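# Move pink garment from laundry bag into bin

## Task

Remove the pink garment from the open laundry bag and place all of it inside the bin. When finished, the other garment must lie fully inside the bag, and the bag must rest on the table, standing or lying on its side. Release everything and pull the grippers away. Anything that stays put only because the robot holds it counts as not done.

## Robot and tools

Robot: two arms, left_arm and right_arm, each ending in a parallel two-finger gripper. Bases in the scene frame: left_arm at (-0.024, +0.334, 0) m, quat_wxyz (+0.998, 0, 0, +0.060); right_arm at (+0.047, -0.264, 0) m, quat_wxyz (+0.999, 0, 0, +0.032).

Scene frame: origin on the table surface midway between the arms, +x out over the table, +z up, left_arm on the +y side. The arm names do not match the left or right of any picture. In each gripper's own axes the fingers extend along +z and close along y. end_effector_position is the spot between the finger pads, roughly 1 cm short of the tips. Reported hand positions can be a bit wrong, more so when an arm reaches far.

Result lines: a state line 'left_arm: ... | right_arm: ...' with each gripper's position (m) and quat_wxyz in the scene frame; 'Hand target' lines showing where the controller is currently steering each gripper; grip_measured, the sensed finger opening on the command scale (the last Joint positions value is the opening in metres, readings off by up to about 1 mm); 'pose unreachable' when the clearance check altered or blocked an arm's command; FAULT or OVER-TEMPERATURE FAULT when an arm was stopped; MOTOR HOT from 75 °C. Images arrive from cam_head_left, cam_head_right, cam_high, cam_left_wrist, cam_right_wrist (each 672x504), in that order, with calibration changes listed when they occur.

Tools:
- execute_actions(actions): a list of actions run one after another. Each action is a table of at most 15 rows; every row lasts one control step (1/30 s), and if fewer than 15 rows are given the last one is repeated to fill 15 steps. Each row is a single flat list of 14 numbers in [-1, 1] covering both arms even when only one moves: left_arm dx, dy, dz, rx, ry, rz, opening, then right_arm dx, dy, dz, rx, ry, rz, opening. dx..rz are an offset, in that gripper's own axes, from its measured pose at the start of the action (for a call's first action, the last pose reported in this scene); every row refers back to that same start, not to the row before. Scale: 1.0 equals 0.6 m or 180 degrees; rx, ry, rz form one rotation vector. Opening is absolute, not an offset: +1 fully open (0.094 m), -1 closed. An empty list just returns state and images.
- move(target, speed, blocking): target is one 14-number row laid out exactly as above, offsets taken from the pose in the latest result that shows one, openings absolute and sent at the start. Each gripper travels in a straight line; both paths finish together, lasting 0.5 to 10 s (cut off at 10 s). speed in m/s, 0.002 to 0.5, default 0.25; turning up to twice that in rad/s. Paths ignore obstacles and the other arm, grippers lag, drift and may overshoot speed near full reach. The 'move:' line gives the ending (done, off_target, moving, held, fault), any limits (paced means the sent pose was clipped; held means a check blocked steps, after which the arm may rush) and each gripper's distance from its target. blocking=false returns after 0.5 s; until a result shows the move ended, further moves and actions are refused, so use wait or stop.
- wait(seconds): 0 to 10; arms keep their last command, a running move continues and the wait returns if it ends.
- stop(): brakes a running move; needs stopping distance, more when fast; fingers keep moving.
- zoom_image(camera, region): enlarges [x0, y0, x1, y1] pixels (origin top-left, at most 504 by 504) of one camera's latest image.
- read_manual(section): only licence texts; no motion.
- finished_scene(scene): pass the current scene number to end it permanently and get the verdict. Replying without any tool call ends everything.

Motion limits: each control step, the commanded pose is clipped to 70 mm and 16 degrees from the measured pose, so big offsets need several actions; after an action the arm continues only to its last clipped pose. Position wins over orientation when both cannot be met. Arms usually finish a centimetre or more off, mostly low, and repeated zero offsets let them sag. To hold an arm still, in the first call of a reply send the offset back to its desired pose, then zeros later, aiming higher if it still droops. The robot keeps its last command while you think.

Gripping: command an opening below grip_measured to hold; about 0.03 below is firm, less is gentler. Pad force tops out near 50 to 62 N, lower on thin parts under about 2 mm. Joint ranges (rad): waist -2.618 to 3.054, shoulder 0 to 3.142, elbow 0 to 3.142, wrist pitch -1.571 to 1.571, wrist yaw -1.571 to 1.571, wrist roll -2.094 to 2.094; elbows stop just before straight.

Avoid: knocking or placing rigid objects off the table (fails the task; cloth does not count), collisions or hard pressing between the arms (can end the scene), drops, slips, slams and hard pushes. Faster contact and targets set deeper past a surface press harder. Holding loads heats motors: at 90 °C the arm is stopped for 10 s, at 100 °C it goes limp and falls. Brief tugs on held items or pushes on loose ones may happen. Less robot time, smooth motion and low effort are better.

Each tool is called after "Call:" in YAML: its name, and indented under it one key for each argument.

## Session

Call:
execute_actions:
  actions: []

Scene clock: 0.00 s.
left_arm: end_effector_position=(+0.1861, +0.5286, +0.1766) grip_measured=+1.000 end_effector_quat_wxyz=(-0.384, +0.877, -0.216, +0.192) | right_arm: end_effector_position=(+0.3708, -0.5254, +0.2540) grip_measured=+1.000 end_effector_quat_wxyz=(+0.463, -0.150, +0.866, -0.117)
Joint positions: left_arm=[ 0.511  0.842  0.676 -0.53  -0.182 -1.943  0.094] | right_arm=[-1.028  1.513  1.349 -0.636 -0.709 -1.008  0.094]
Joint velocities: left_arm=[-0.007 -0.002  0.002 -0.051  0.007  0.007  0.   ] | right_arm=[ 0.007 -0.007 -0.007  0.022 -0.095 -0.022  0.   ]
Hand target (left_arm): +0.186, +0.530, +0.183; -0.392, +0.873, -0.215, +0.194
Hand target (right_arm): +0.372, -0.524, +0.266; +0.474, -0.157, +0.858, -0.125

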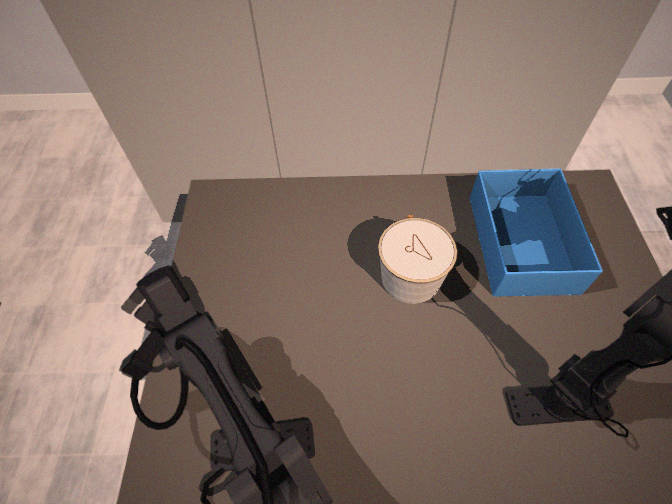

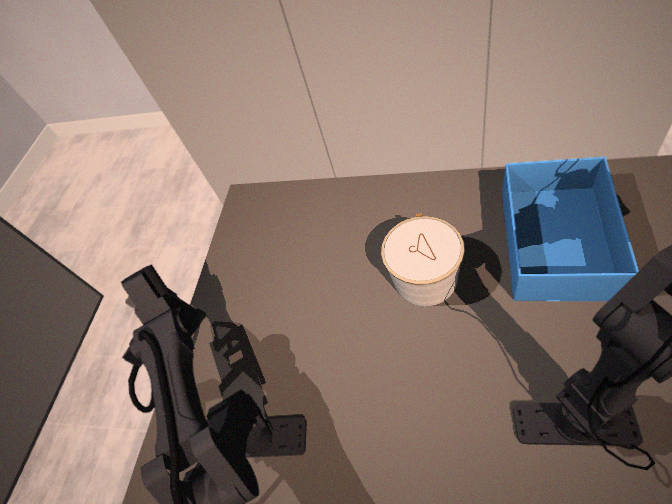

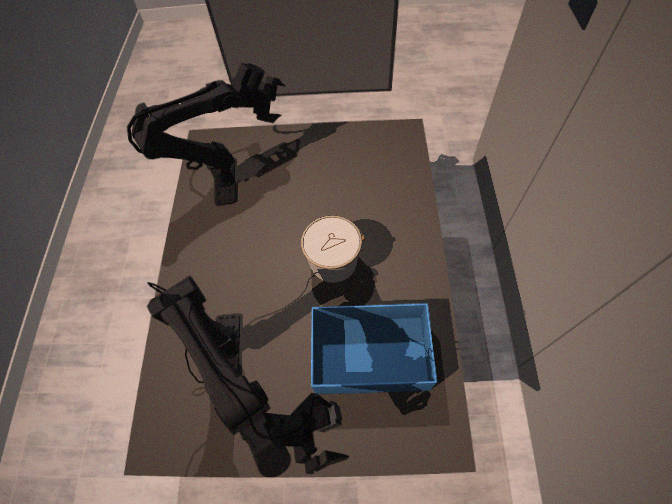

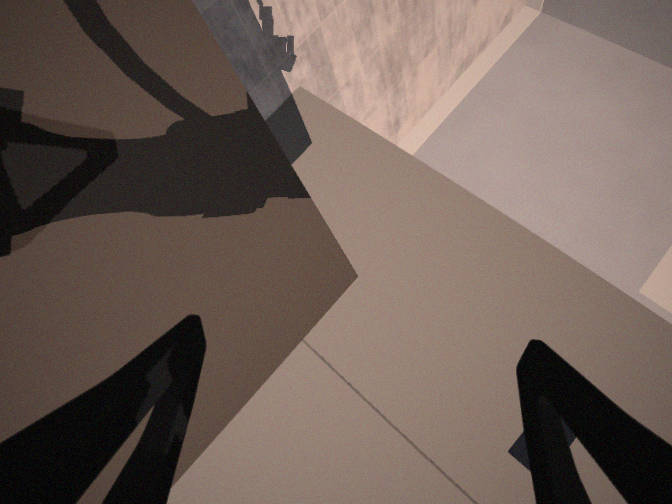

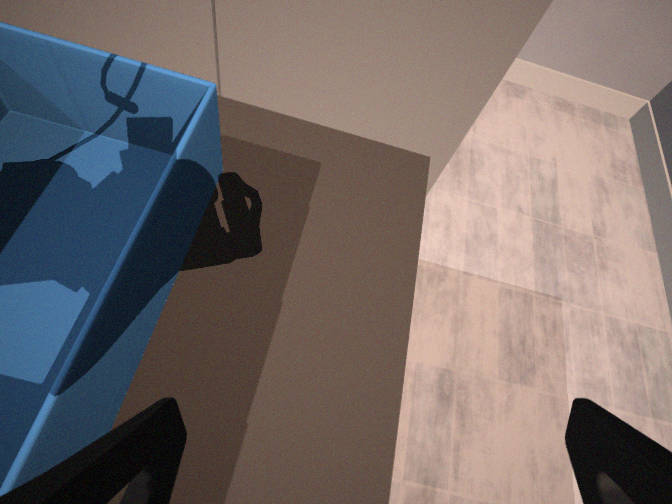

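Call:
zoom_image:
  camera: "cam_head_left"
  region: [340, 195, 500, 315]

Call:
zoom_image:
  camera: "cam_high"
  region: [270, 200, 410, 305]

Region (340, 195, 500, 315) of cam_head_left's 672x504 image, scaled by 3.150, with more detail than that image has; it fills the top 378 rows of this view, and the rest is white.

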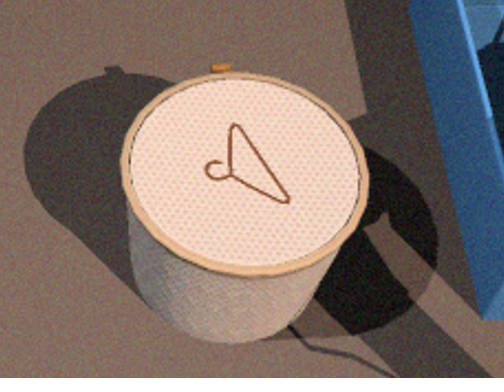

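Region (270, 200, 410, 305) of cam_high's 672x504 image, scaled by 3.600, with more detail than that image has; it fills the top 378 rows of this view, and the rest is white.

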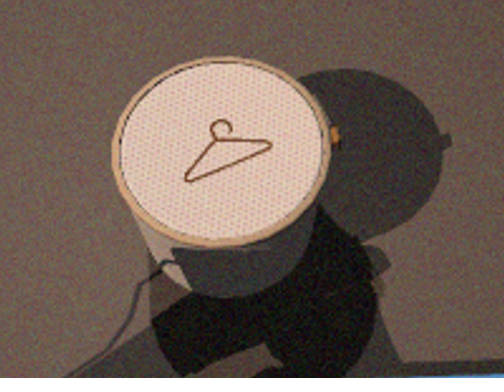

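Call:
move:
  target: [0.455,0.455,-0.325,0.48,0.346,0.641,0,0,0,0,0,0,0,1]
  speed: 0.4

Scene clock: 45.17 s.
left_arm: end_effector_position=(+0.2467, +0.1111, +0.1289) grip_measured=+0.002 end_effector_quat_wxyz=(+0.598, +0.273, +0.726, -0.202) | right_arm: end_effector_position=(+0.3706, -0.5260, +0.2537) grip_measured=+1.000 end_effector_quat_wxyz=(+0.462, -0.149, +0.867, -0.118)
Joint positions: left_arm=[-0.819  1.278  0.173  0.9   -0.015  0.031  0.047] | right_arm=[-1.028  1.513  1.349 -0.636 -0.705 -1.008  0.094]
Joint velocities: left_arm=[ 0.002  0.007 -0.017 -0.037 -0.022 -0.037  0.001] | right_arm=[-0.012 -0.002  0.012 -0.022  0.037  0.022  0.   ]
Hand target (left_arm): +0.254, +0.108, +0.136; +0.604, +0.274, +0.721, -0.203
Hand target (right_arm): +0.371, -0.525, +0.254; +0.463, -0.150, +0.866, -0.117
Off the commanded pose (left_arm): 0.015 m, 2 deg.
Off the commanded pose (right_arm): 0.001 m, 0 deg.
move: off_target (left_arm)
camera_calibration (this result's frames):
cam_left_wrist: T_world_to_cam=[[-0.576539, -0.817032, 0.00781423, 0.235538], [-0.629053, 0.437747, -0.642394, 0.219418], [0.521436, -0.375281, -0.766335, 0.126631], [0, 0, 0, 1]] pos_world=[0.207792, 0.143914, 0.236154]
cam_right_wrist: T_world_to_cam=[[0.166131, -0.958728, 0.230741, -0.616623], [-0.847395, -0.258465, -0.463808, 0.339685], [0.504304, -0.118476, -0.85536, 0.0639194], [0, 0, 0, 1]] pos_world=[0.358052, -0.495805, 0.354503]

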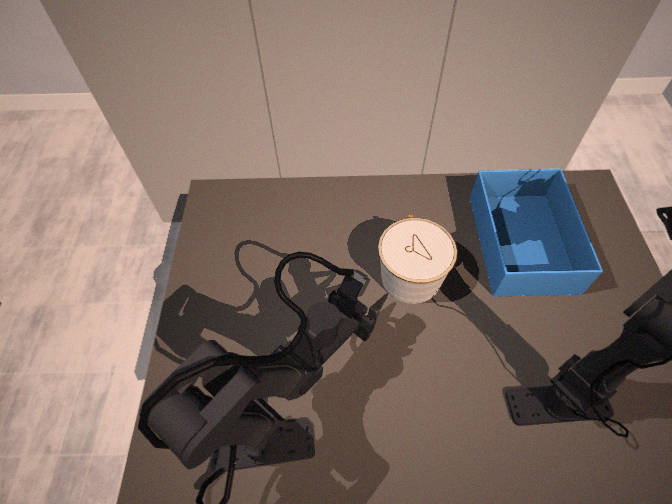

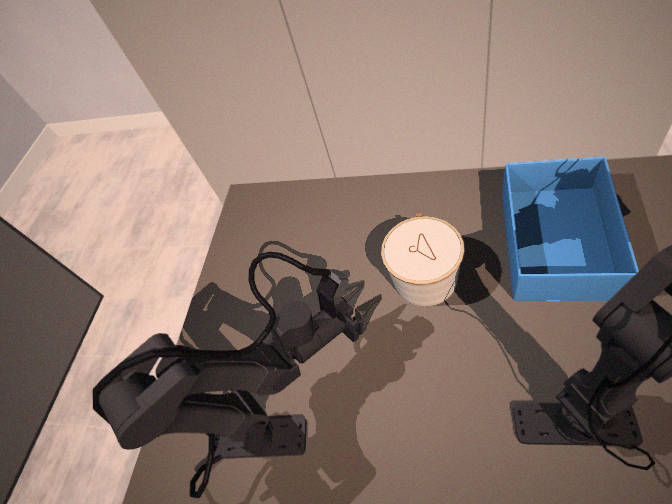

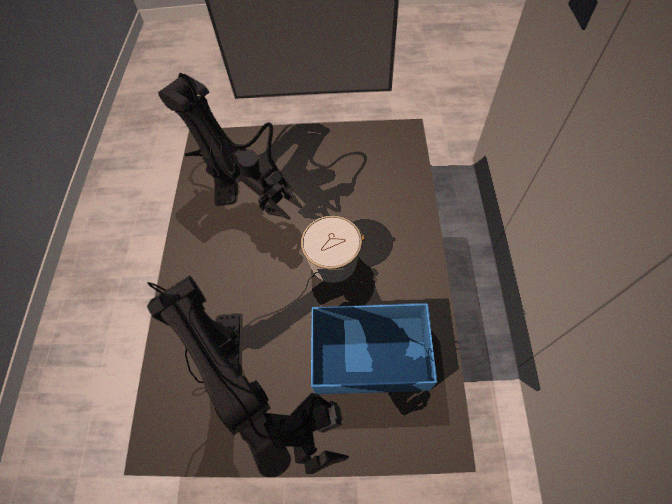

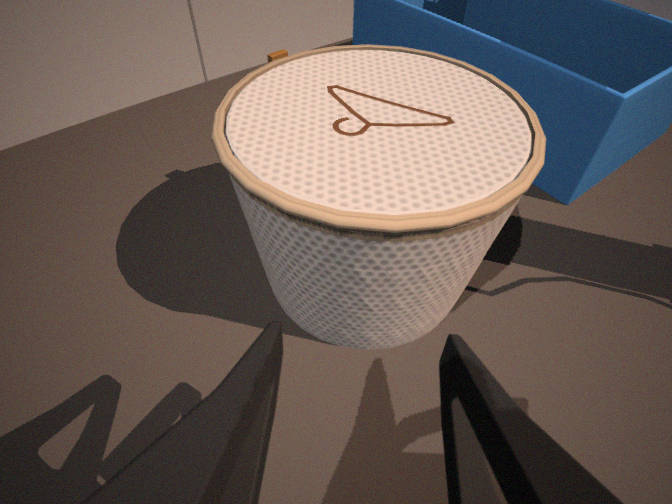

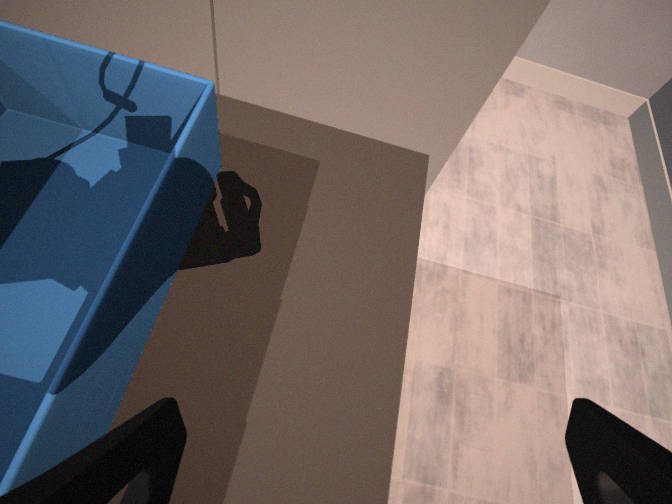

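Call:
execute_actions:
  actions:
    - [[0.03,0.015,0,0,0,0,0,0,0,0,0,0,0,1]]
    - [[0,0,0.05,0,0,0,0,0,0,0,0,0,0,1]]
    - [[-0.01,0,0.045,0,0,0,0,0,0,0,0,0,0,1]]

Scene clock: 54.30 s.
left_arm: end_effector_position=(+0.2809, +0.0940, +0.0928) grip_measured=+0.002 end_effector_quat_wxyz=(+0.577, +0.276, +0.743, -0.196) | right_arm: end_effector_position=(+0.3698, -0.5276, +0.2527) grip_measured=+1.000 end_effector_quat_wxyz=(+0.458, -0.147, +0.868, -0.121)
Joint positions: left_arm=[-0.779  1.628  0.281  1.088  0.023  0.035  0.047] | right_arm=[-1.028  1.513  1.349 -0.636 -0.693 -1.008  0.094]
Joint velocities: left_arm=[-0.007 -0.002  0.007  0.007 -0.022 -0.066  0.   ] | right_arm=[-0.007  0.002  0.012 -0.037  0.022  0.007  0.   ]
Hand target (left_arm): +0.286, +0.089, +0.098; +0.583, +0.275, +0.739, -0.198
Hand target (right_arm): +0.370, -0.527, +0.253; +0.459, -0.148, +0.868, -0.120
Off the commanded pose (left_arm): 0.009 m, 1 deg.
Off the commanded pose (right_arm): 0.001 m, 0 deg.
camera_calibration (this result's frames):
cam_left_wrist: T_world_to_cam=[[-0.573787, -0.81895, 0.00946321, 0.240827], [-0.658935, 0.454751, -0.599171, 0.22799], [0.486388, -0.350032, -0.800565, 0.0853699], [0, 0, 0, 1]] pos_world=[0.246891, 0.123429, 0.20267]
cam_right_wrist: T_world_to_cam=[[0.160048, -0.958941, 0.234129, -0.616574], [-0.852541, -0.253839, -0.45688, 0.340773], [0.497553, -0.126482, -0.858163, 0.0622845], [0, 0, 0, 1]] pos_world=[0.358214, -0.496879, 0.3535]

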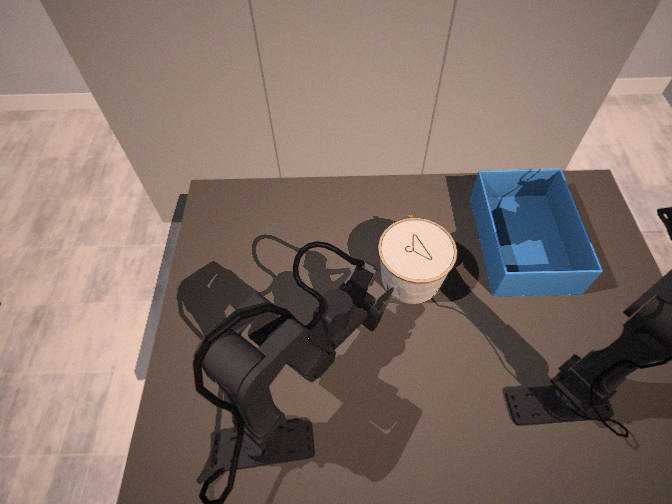

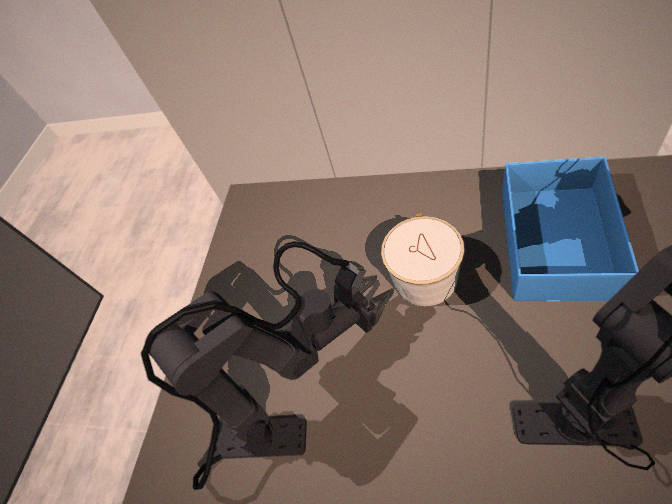

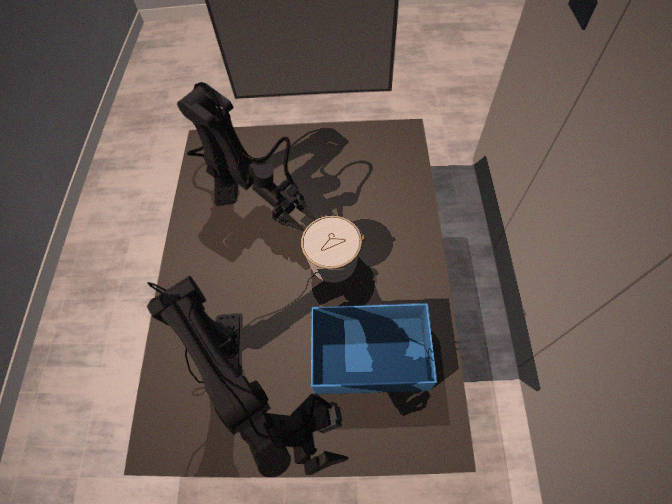

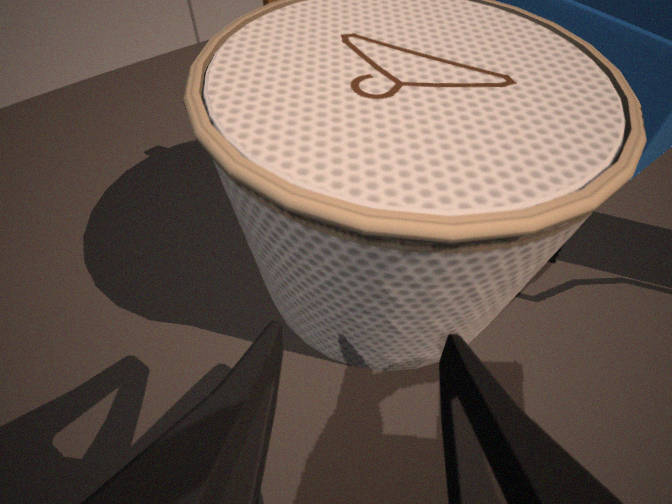

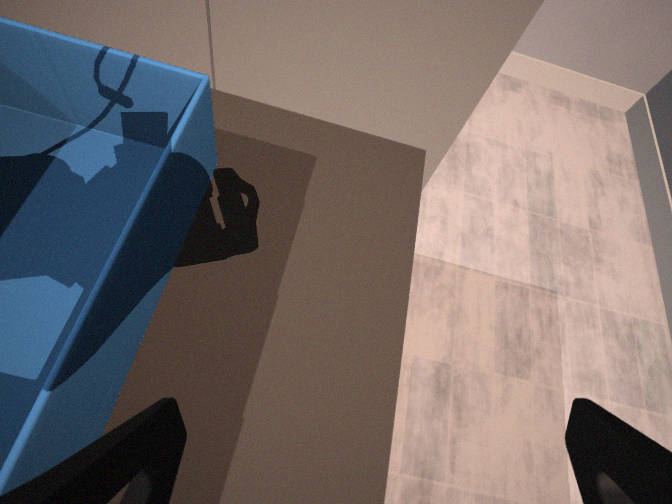

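Call:
execute_actions:
  actions:
    - [[-0.025,-0.045,0.02,0,-0.02,0,0,0,0,0,0,0,0,1]]
    - [[-0.02,0,0.045,0,-0.01,0,0,0,0,0,0,0,0,1]]

Call:
move:
  target: [-0.08,0,0,0,0,0,0,0,0,0,0,0,0,1]
  speed: 0.05

Scene clock: 63.73 s.
left_arm: end_effector_position=(+0.2824, +0.0557, +0.0919) grip_measured=+0.002 end_effector_quat_wxyz=(+0.588, +0.281, +0.732, -0.201) | right_arm: end_effector_position=(+0.3693, -0.5287, +0.2521) grip_measured=+1.000 end_effector_quat_wxyz=(+0.455, -0.146, +0.870, -0.123)
Joint positions: left_arm=[-0.891  1.752  0.369  1.152 -0.074  0.019  0.047] | right_arm=[-1.028  1.513  1.349 -0.636 -0.686 -1.008  0.094]
Joint velocities: left_arm=[-0.007 -0.017 -0.002  0.022 -0.037  0.037 -0.001] | right_arm=[ 0.002  0.002 -0.007  0.051  0.022 -0.022  0.   ]
Hand target (left_arm): +0.289, +0.051, +0.100; +0.598, +0.278, +0.723, -0.205
Hand target (right_arm): +0.370, -0.528, +0.252; +0.457, -0.146, +0.869, -0.122
Off the commanded pose (left_arm): 0.011 m, 2 deg.
Off the commanded pose (right_arm): 0.001 m, 0 deg.
camera_calibration (this result's frames):
cam_left_wrist: T_world_to_cam=[[-0.585971, -0.810323, 0.00393123, 0.213841], [-0.635697, 0.456674, -0.622365, 0.24133], [0.502521, -0.367187, -0.782717, 0.0652629], [0, 0, 0, 1]] pos_world=[0.245921, 0.0870352, 0.200437]
cam_right_wrist: T_world_to_cam=[[0.156207, -0.959043, 0.236297, -0.616535], [-0.855757, -0.250871, -0.452486, 0.341469], [0.493234, -0.131531, -0.859895, 0.0612543], [0, 0, 0, 1]] pos_world=[0.358309, -0.497562, 0.352868]

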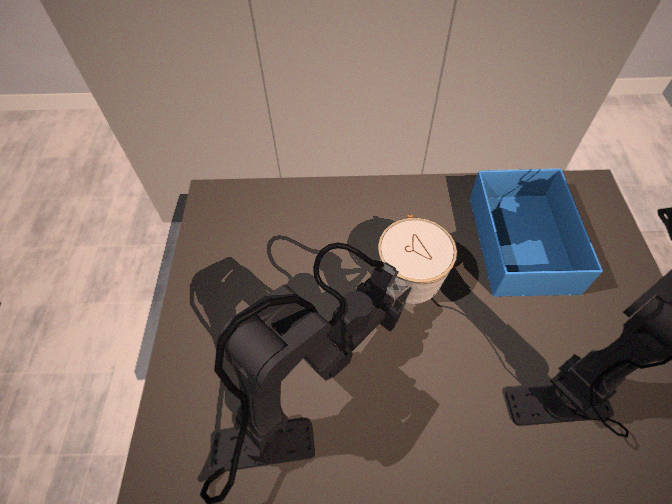

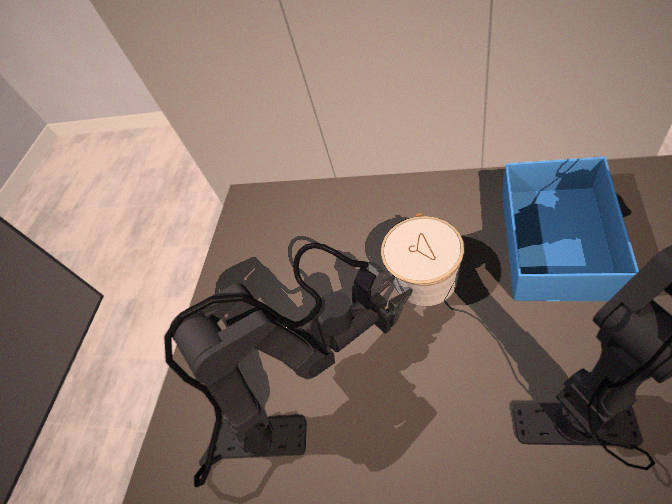

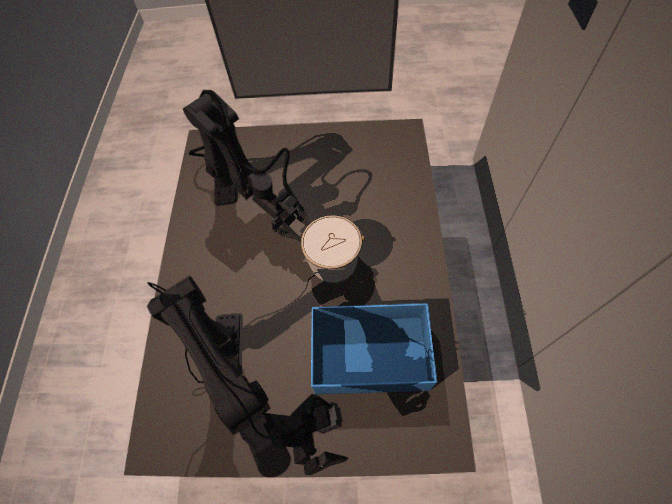

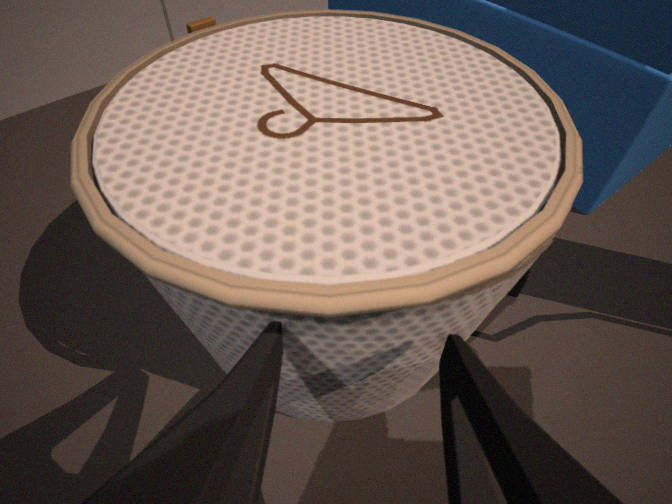

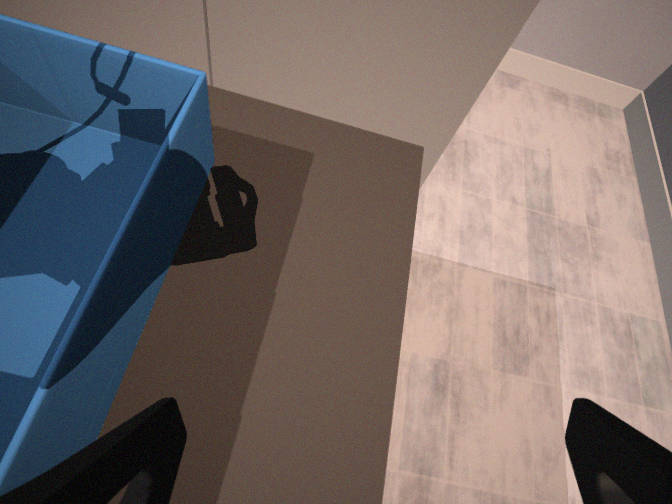

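Scene clock: 65.23 s.
left_arm: end_effector_position=(+0.2843, +0.0540, +0.1154) grip_measured=+0.002 end_effector_quat_wxyz=(+0.568, +0.288, +0.747, -0.193) | right_arm: end_effector_position=(+0.3691, -0.5292, +0.2518) grip_measured=+1.000 end_effector_quat_wxyz=(+0.454, -0.145, +0.870, -0.124)
Joint positions: left_arm=[-0.891  1.575  0.437  0.853 -0.074  0.019  0.047] | right_arm=[-1.028  1.513  1.349 -0.636 -0.682 -1.008  0.094]
Joint velocities: left_arm=[-0.012  0.017 -0.002 -0.007 -0.022 -0.037  0.   ] | right_arm=[-0.002 -0.007  0.007 -0.022 -0.007  0.051  0.   ]
Hand target (left_arm): +0.289, +0.048, +0.138; +0.588, +0.281, +0.732, -0.201
Hand target (right_arm): +0.369, -0.529, +0.252; +0.455, -0.146, +0.870, -0.123
Off the commanded pose (left_arm): 0.025 m, 3 deg.
Off the commanded pose (right_arm): 0.001 m, 0 deg.
move: off_target (left_arm)
camera_calibration (this result's frames):
cam_left_wrist: T_world_to_cam=[[-0.585971, -0.810322, -0.00395632, 0.214291], [-0.659024, 0.479392, -0.579544, 0.258387], [0.471514, -0.336989, -0.814931, 0.0930068], [0, 0, 0, 1]] pos_world=[0.251997, 0.081118, 0.226389]
cam_right_wrist: T_world_to_cam=[[0.154188, -0.959086, 0.237444, -0.616512], [-0.857436, -0.249297, -0.450172, 0.341838], [0.490948, -0.134182, -0.860794, 0.0607138], [0, 0, 0, 1]] pos_world=[0.358356, -0.497922, 0.352535]

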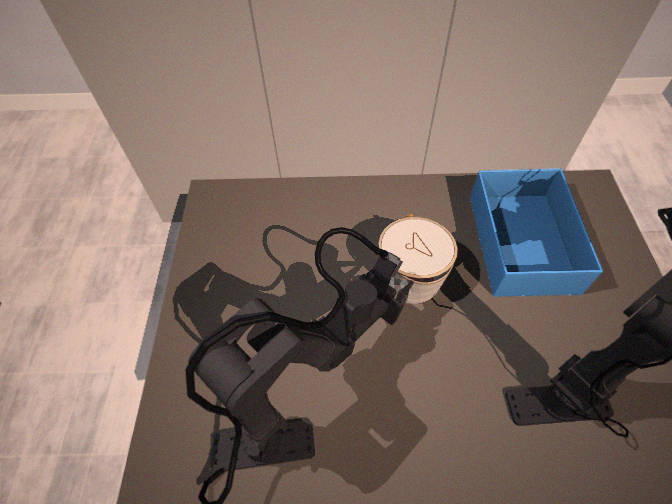

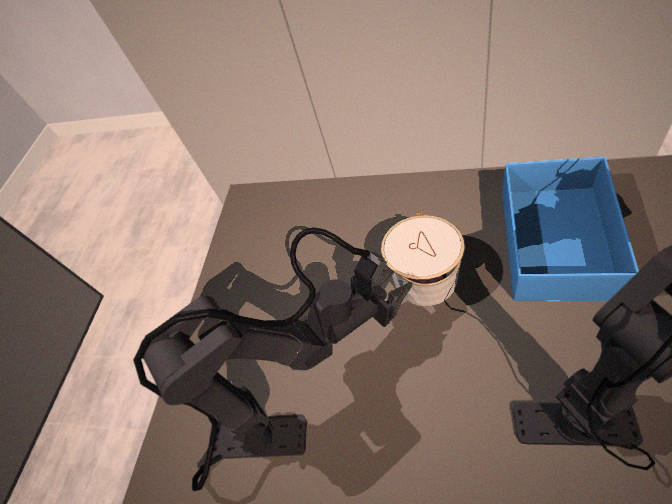

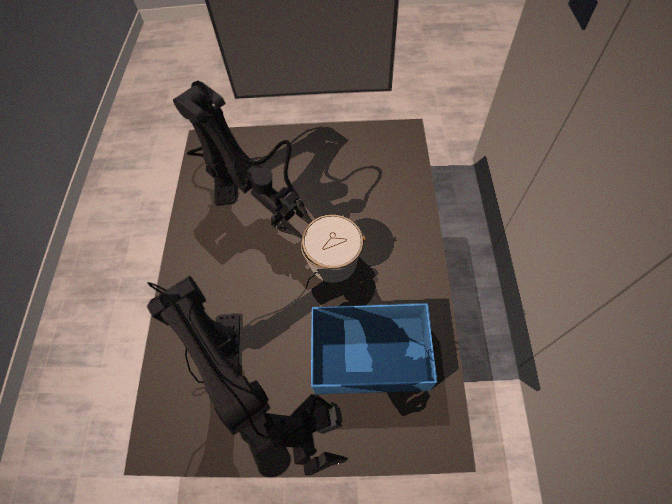

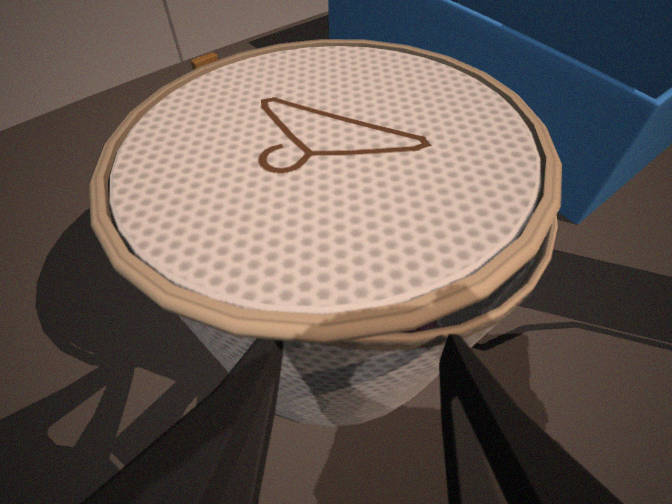

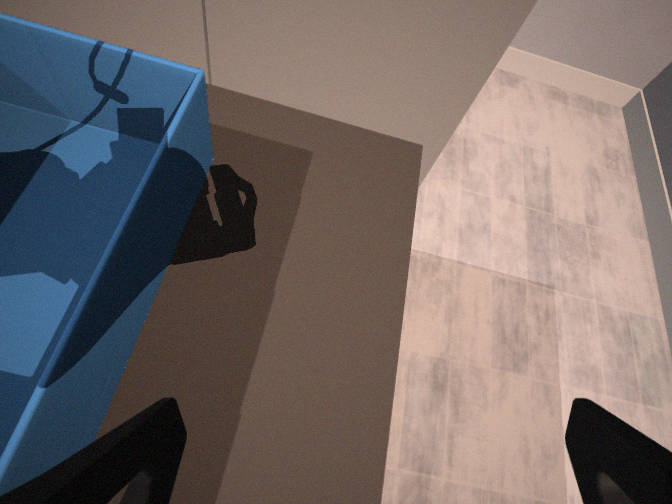

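Call:
execute_actions:
  actions:
    - [[-0.06,0.01,0.025,0,-0.03,0,0,0,0,0,0,0,0,1]]
    - [[-0.07,0.015,0.035,0,-0.04,0,0,0,0,0,0,0,0,1]]
    - [[-0.08,0.015,0.03,0,-0.04,0,0,0,0,0,0,0,0,1]]

Scene clock: 74.10 s.
left_arm: end_effector_position=(+0.3344, +0.0286, +0.1921) grip_measured=+0.002 end_effector_quat_wxyz=(+0.651, +0.257, +0.677, -0.227) | right_arm: end_effector_position=(+0.3684, -0.5307, +0.2510) grip_measured=+1.000 end_effector_quat_wxyz=(+0.451, -0.143, +0.872, -0.127)
Joint positions: left_arm=[-0.834  1.659  0.639  0.971 -0.016  0.027  0.047] | right_arm=[-1.028  1.513  1.349 -0.636 -0.672 -1.008  0.094]
Joint velocities: left_arm=[-0.012  0.066 -0.002 -0.007 -0.022  0.007  0.   ] | right_arm=[-0.002  0.002 -0.012  0.022 -0.037 -0.095  0.   ]
Hand target (left_arm): +0.341, +0.027, +0.203; +0.661, +0.255, +0.667, -0.230
Hand target (right_arm): +0.369, -0.530, +0.251; +0.452, -0.144, +0.871, -0.126
Off the commanded pose (left_arm): 0.013 m, 2 deg.
Off the commanded pose (right_arm): 0.001 m, 0 deg.
camera_calibration (this result's frames):
cam_left_wrist: T_world_to_cam=[[-0.588539, -0.808068, 0.0254538, 0.218607], [-0.543285, 0.371982, -0.752643, 0.345646], [0.598719, -0.456788, -0.657937, 0.05402], [0, 0, 0, 1]] pos_world=[0.2841, 0.0727511, 0.290125]
cam_right_wrist: T_world_to_cam=[[0.148752, -0.959167, 0.240565, -0.616444], [-0.861922, -0.245008, -0.443916, 0.342843], [0.48473, -0.141315, -0.863173, 0.0592603], [0, 0, 0, 1]] pos_world=[0.358476, -0.498899, 0.35164]

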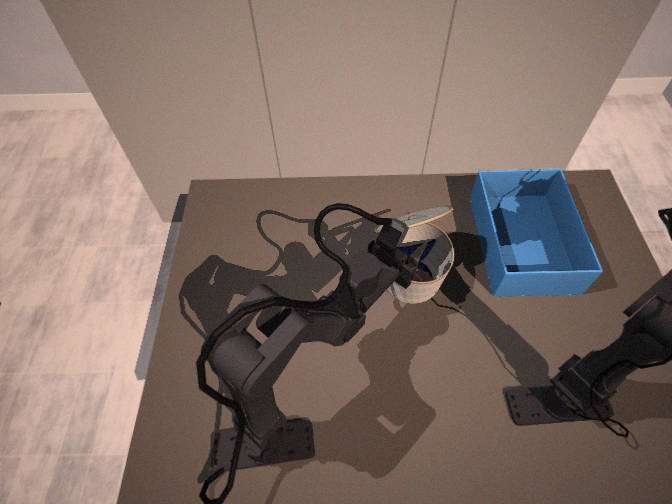

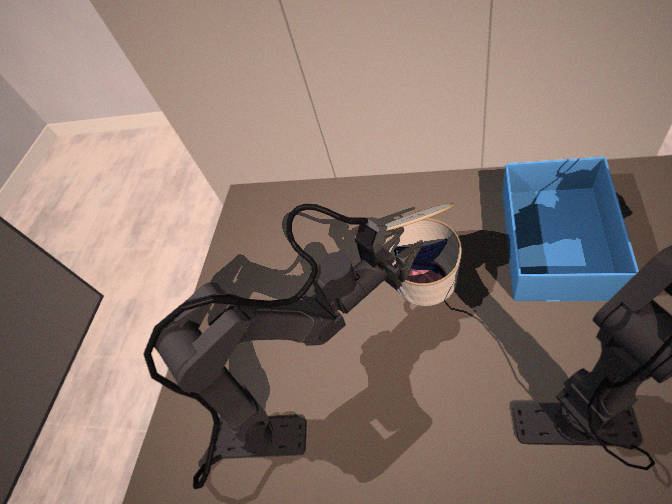

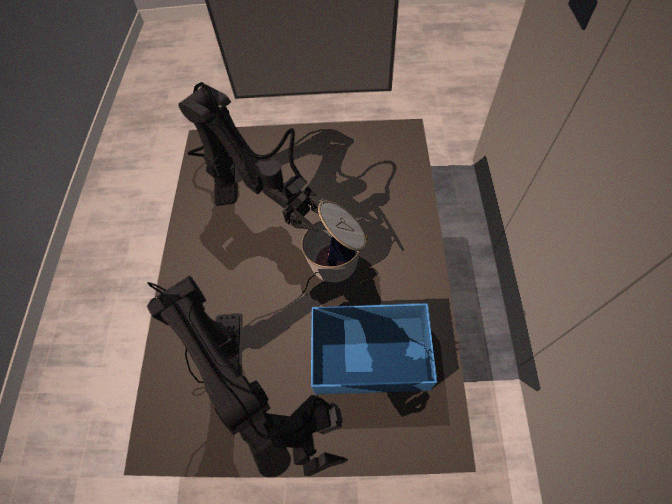

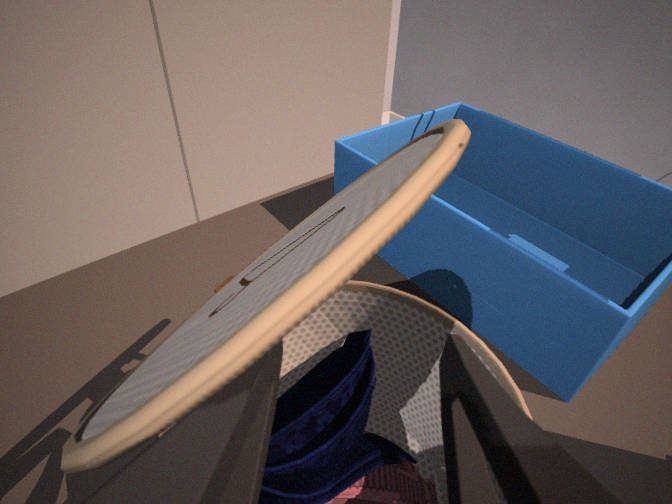

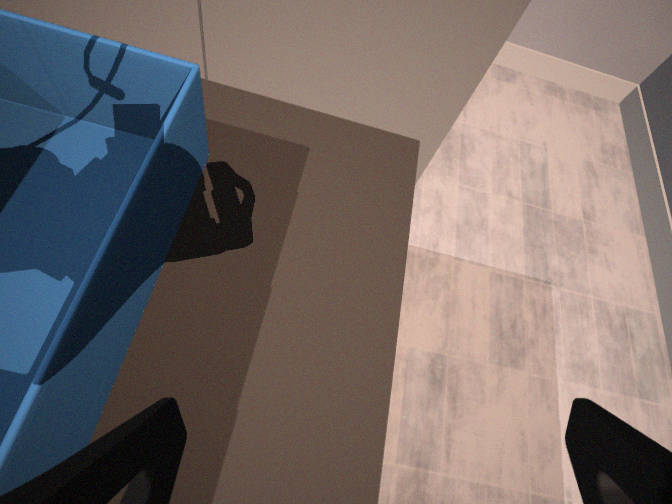

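Call:
move:
  target: [-0.03,0.17,0.12,0,0,0,0,-0.14,0.59,-0.16,0.083,0.324,0.399,0]
  speed: 0.3

Scene clock: 89.33 s.
left_arm: end_effector_position=(+0.4483, +0.0579, +0.2001) grip_measured=+0.002 end_effector_quat_wxyz=(+0.642, +0.253, +0.686, -0.230) | right_arm: end_effector_position=(+0.2872, -0.1627, +0.2489) grip_measured=+0.001 end_effector_quat_wxyz=(+0.070, +0.491, +0.862, +0.102)
Joint positions: left_arm=[-0.572  1.885  0.997  0.817  0.242  0.027  0.047] | right_arm=[ 0.321  1.394  1.611 -1.54  -0.015  1.422  0.047]
Joint velocities: left_arm=[-0.012 -0.002 -0.002  0.022 -0.037 -0.037 -0.001] | right_arm=[-0.002  0.007  0.002 -0.051 -0.066  0.11   0.001]
Hand target (left_arm): +0.455, +0.059, +0.210; +0.651, +0.254, +0.678, -0.230
Hand target (right_arm): +0.288, -0.160, +0.254; +0.069, +0.494, +0.861, +0.105
Off the commanded pose (left_arm): 0.012 m, 2 deg.
Off the commanded pose (right_arm): 0.006 m, 14 deg.
joint sent to its limit (right arm) — the command would take joint 4 (wrist pitch) past its lower limit, so that joint was sent only as far as its limit.
move: off_target (left_arm, right_arm)
camera_calibration (this result's frames):
cam_left_wrist: T_world_to_cam=[[-0.585105, -0.809876, 0.0418808, 0.3043], [-0.564677, 0.369803, -0.737825, 0.409415], [0.582059, -0.455354, -0.673691, 0.0150451], [0, 0, 0, 1]] pos_world=[0.400477, 0.101893, 0.299468]
cam_right_wrist: T_world_to_cam=[[-0.854234, -0.410555, -0.31895, 0.265683], [-0.515342, 0.749649, 0.415269, 0.210585], [0.0686103, 0.519105, -0.851952, 0.372937], [0, 0, 0, 1]] pos_world=[0.309892, -0.242381, 0.315015]

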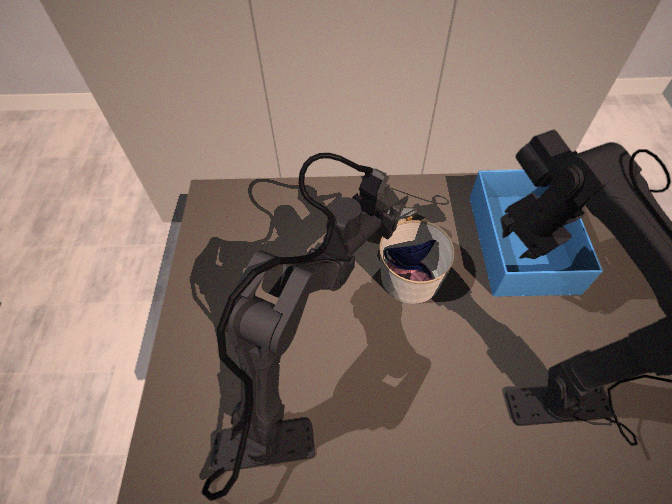

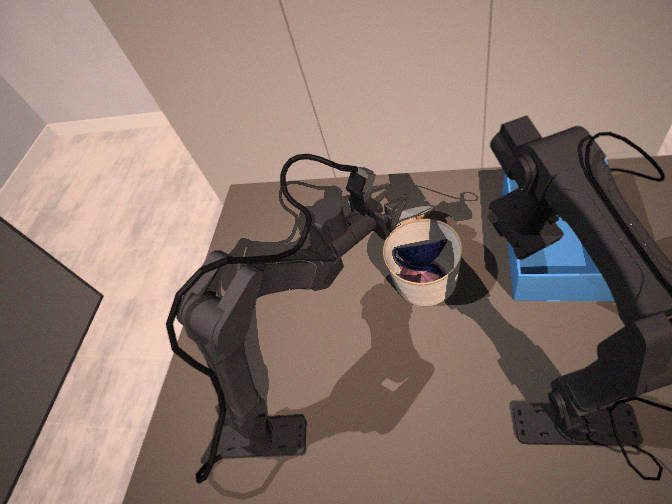

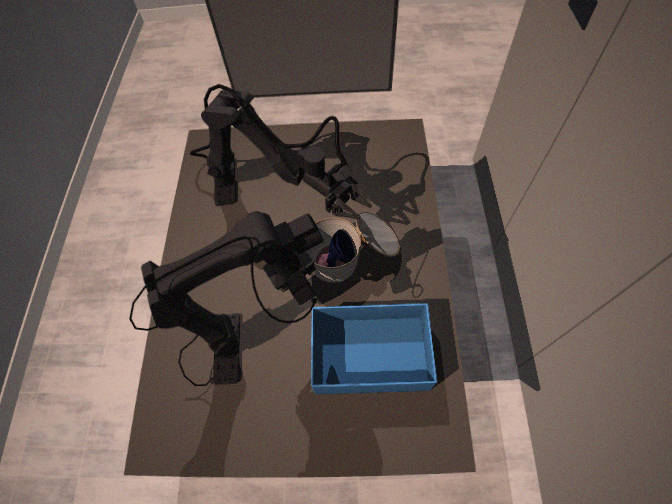

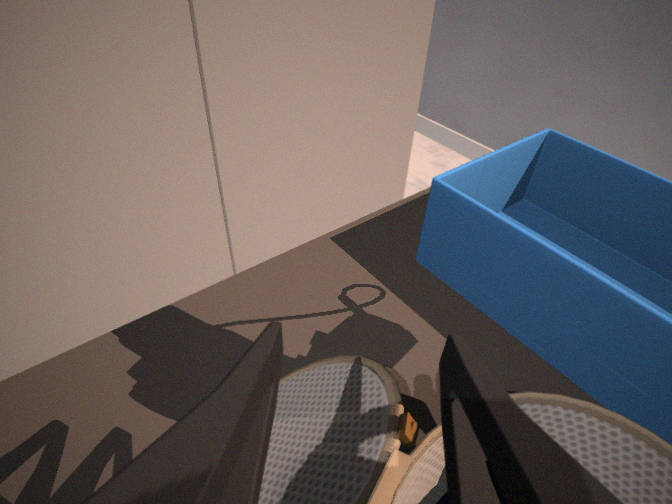

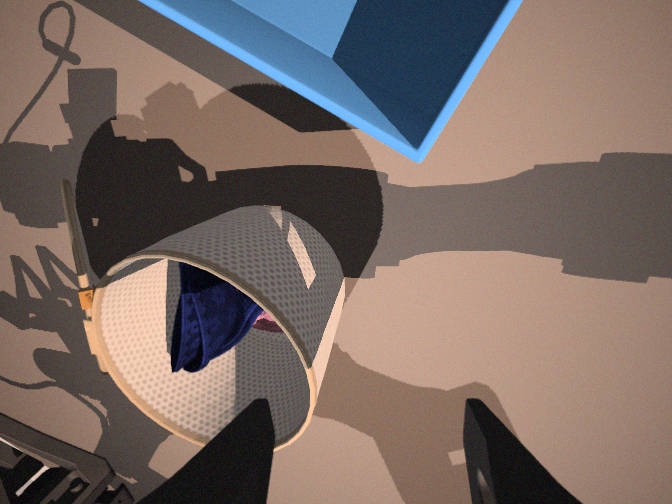

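Call:
move:
  target: [-0.02,0.15,-0.3,0,0,0,0,0.172,0.145,0.17,0.079,0.006,0.004,0]

Scene clock: 96.83 s.
left_arm: end_effector_position=(+0.3756, +0.2407, +0.2169) grip_measured=+0.002 end_effector_quat_wxyz=(+0.640, +0.241, +0.691, -0.236) | right_arm: end_effector_position=(+0.3276, -0.0176, +0.1546) grip_measured=+0.001 end_effector_quat_wxyz=(-0.007, +0.495, +0.869, -0.004)
Joint positions: left_arm=[-0.049  1.442  0.593  0.752  0.758  0.048  0.047] | right_arm=[ 0.648  1.994  1.928 -1.517 -0.011  1.749  0.047]
Joint velocities: left_arm=[ 0.017 -0.017 -0.007  0.007  0.007  0.051 -0.   ] | right_arm=[-0.017 -0.007 -0.022 -0.007 -0.081 -0.022  0.001]
Hand target (left_arm): +0.370, +0.241, +0.222; +0.643, +0.247, +0.685, -0.236
Hand target (right_arm): +0.326, -0.017, +0.166; -0.004, +0.499, +0.867, +0.005
Off the commanded pose (left_arm): 0.011 m, 2 deg.
Off the commanded pose (right_arm): 0.015 m, 1 deg.
move: off_target (left_arm, right_arm)
camera_calibration (this result's frames):
cam_left_wrist: T_world_to_cam=[[-0.577406, -0.813487, 0.0695786, 0.401112], [-0.581194, 0.349678, -0.734805, 0.323559], [0.573424, -0.46472, -0.6747, 0.157601], [0, 0, 0, 1]] pos_world=[0.329283, 0.286398, 0.316177]
cam_right_wrist: T_world_to_cam=[[-0.900322, -0.430788, -0.061986, 0.304722], [-0.411456, 0.796054, 0.443848, 0.124172], [-0.14186, 0.425111, -0.893956, 0.288366], [0, 0, 0, 1]] pos_world=[0.366347, -0.0901648, 0.221562]

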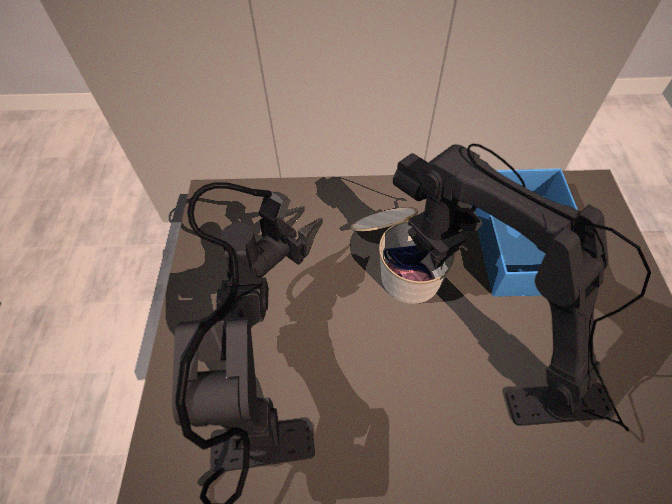

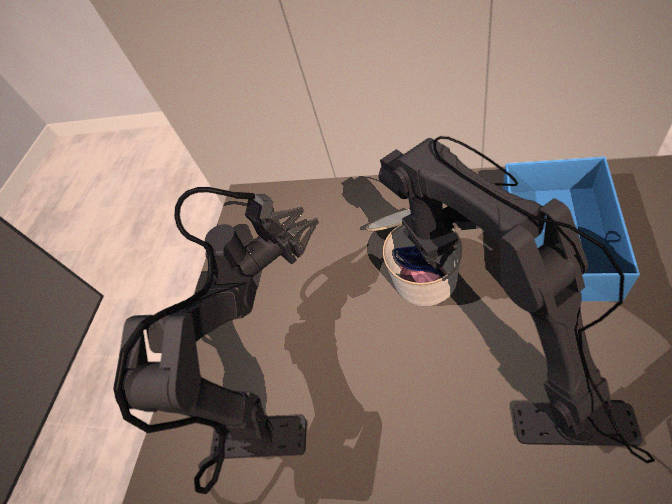

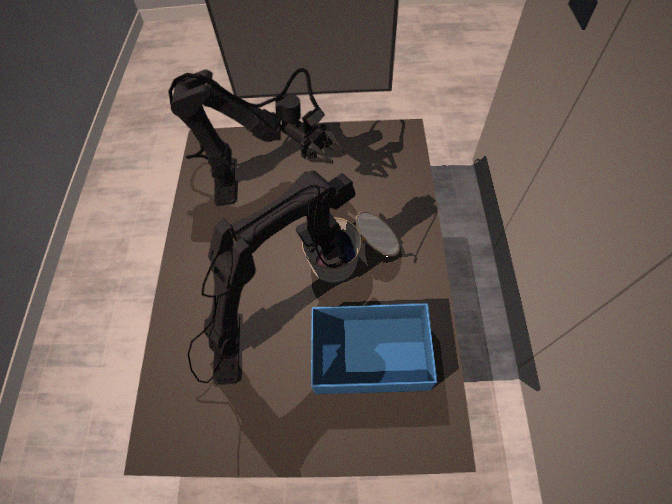

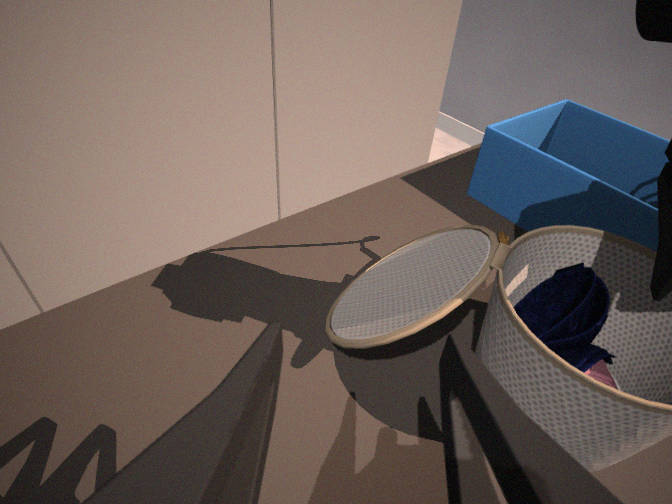

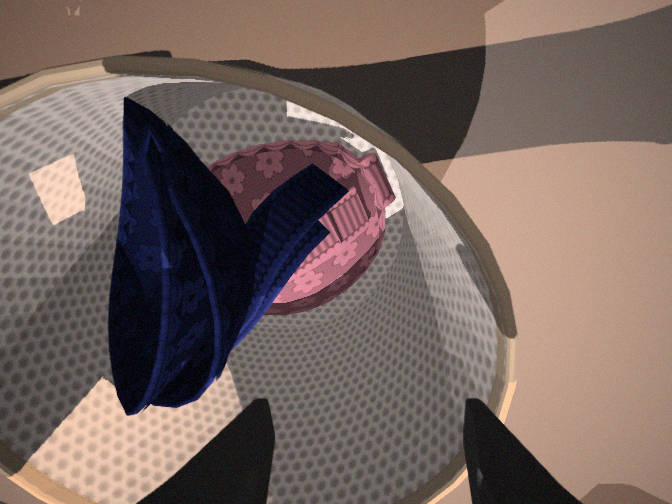

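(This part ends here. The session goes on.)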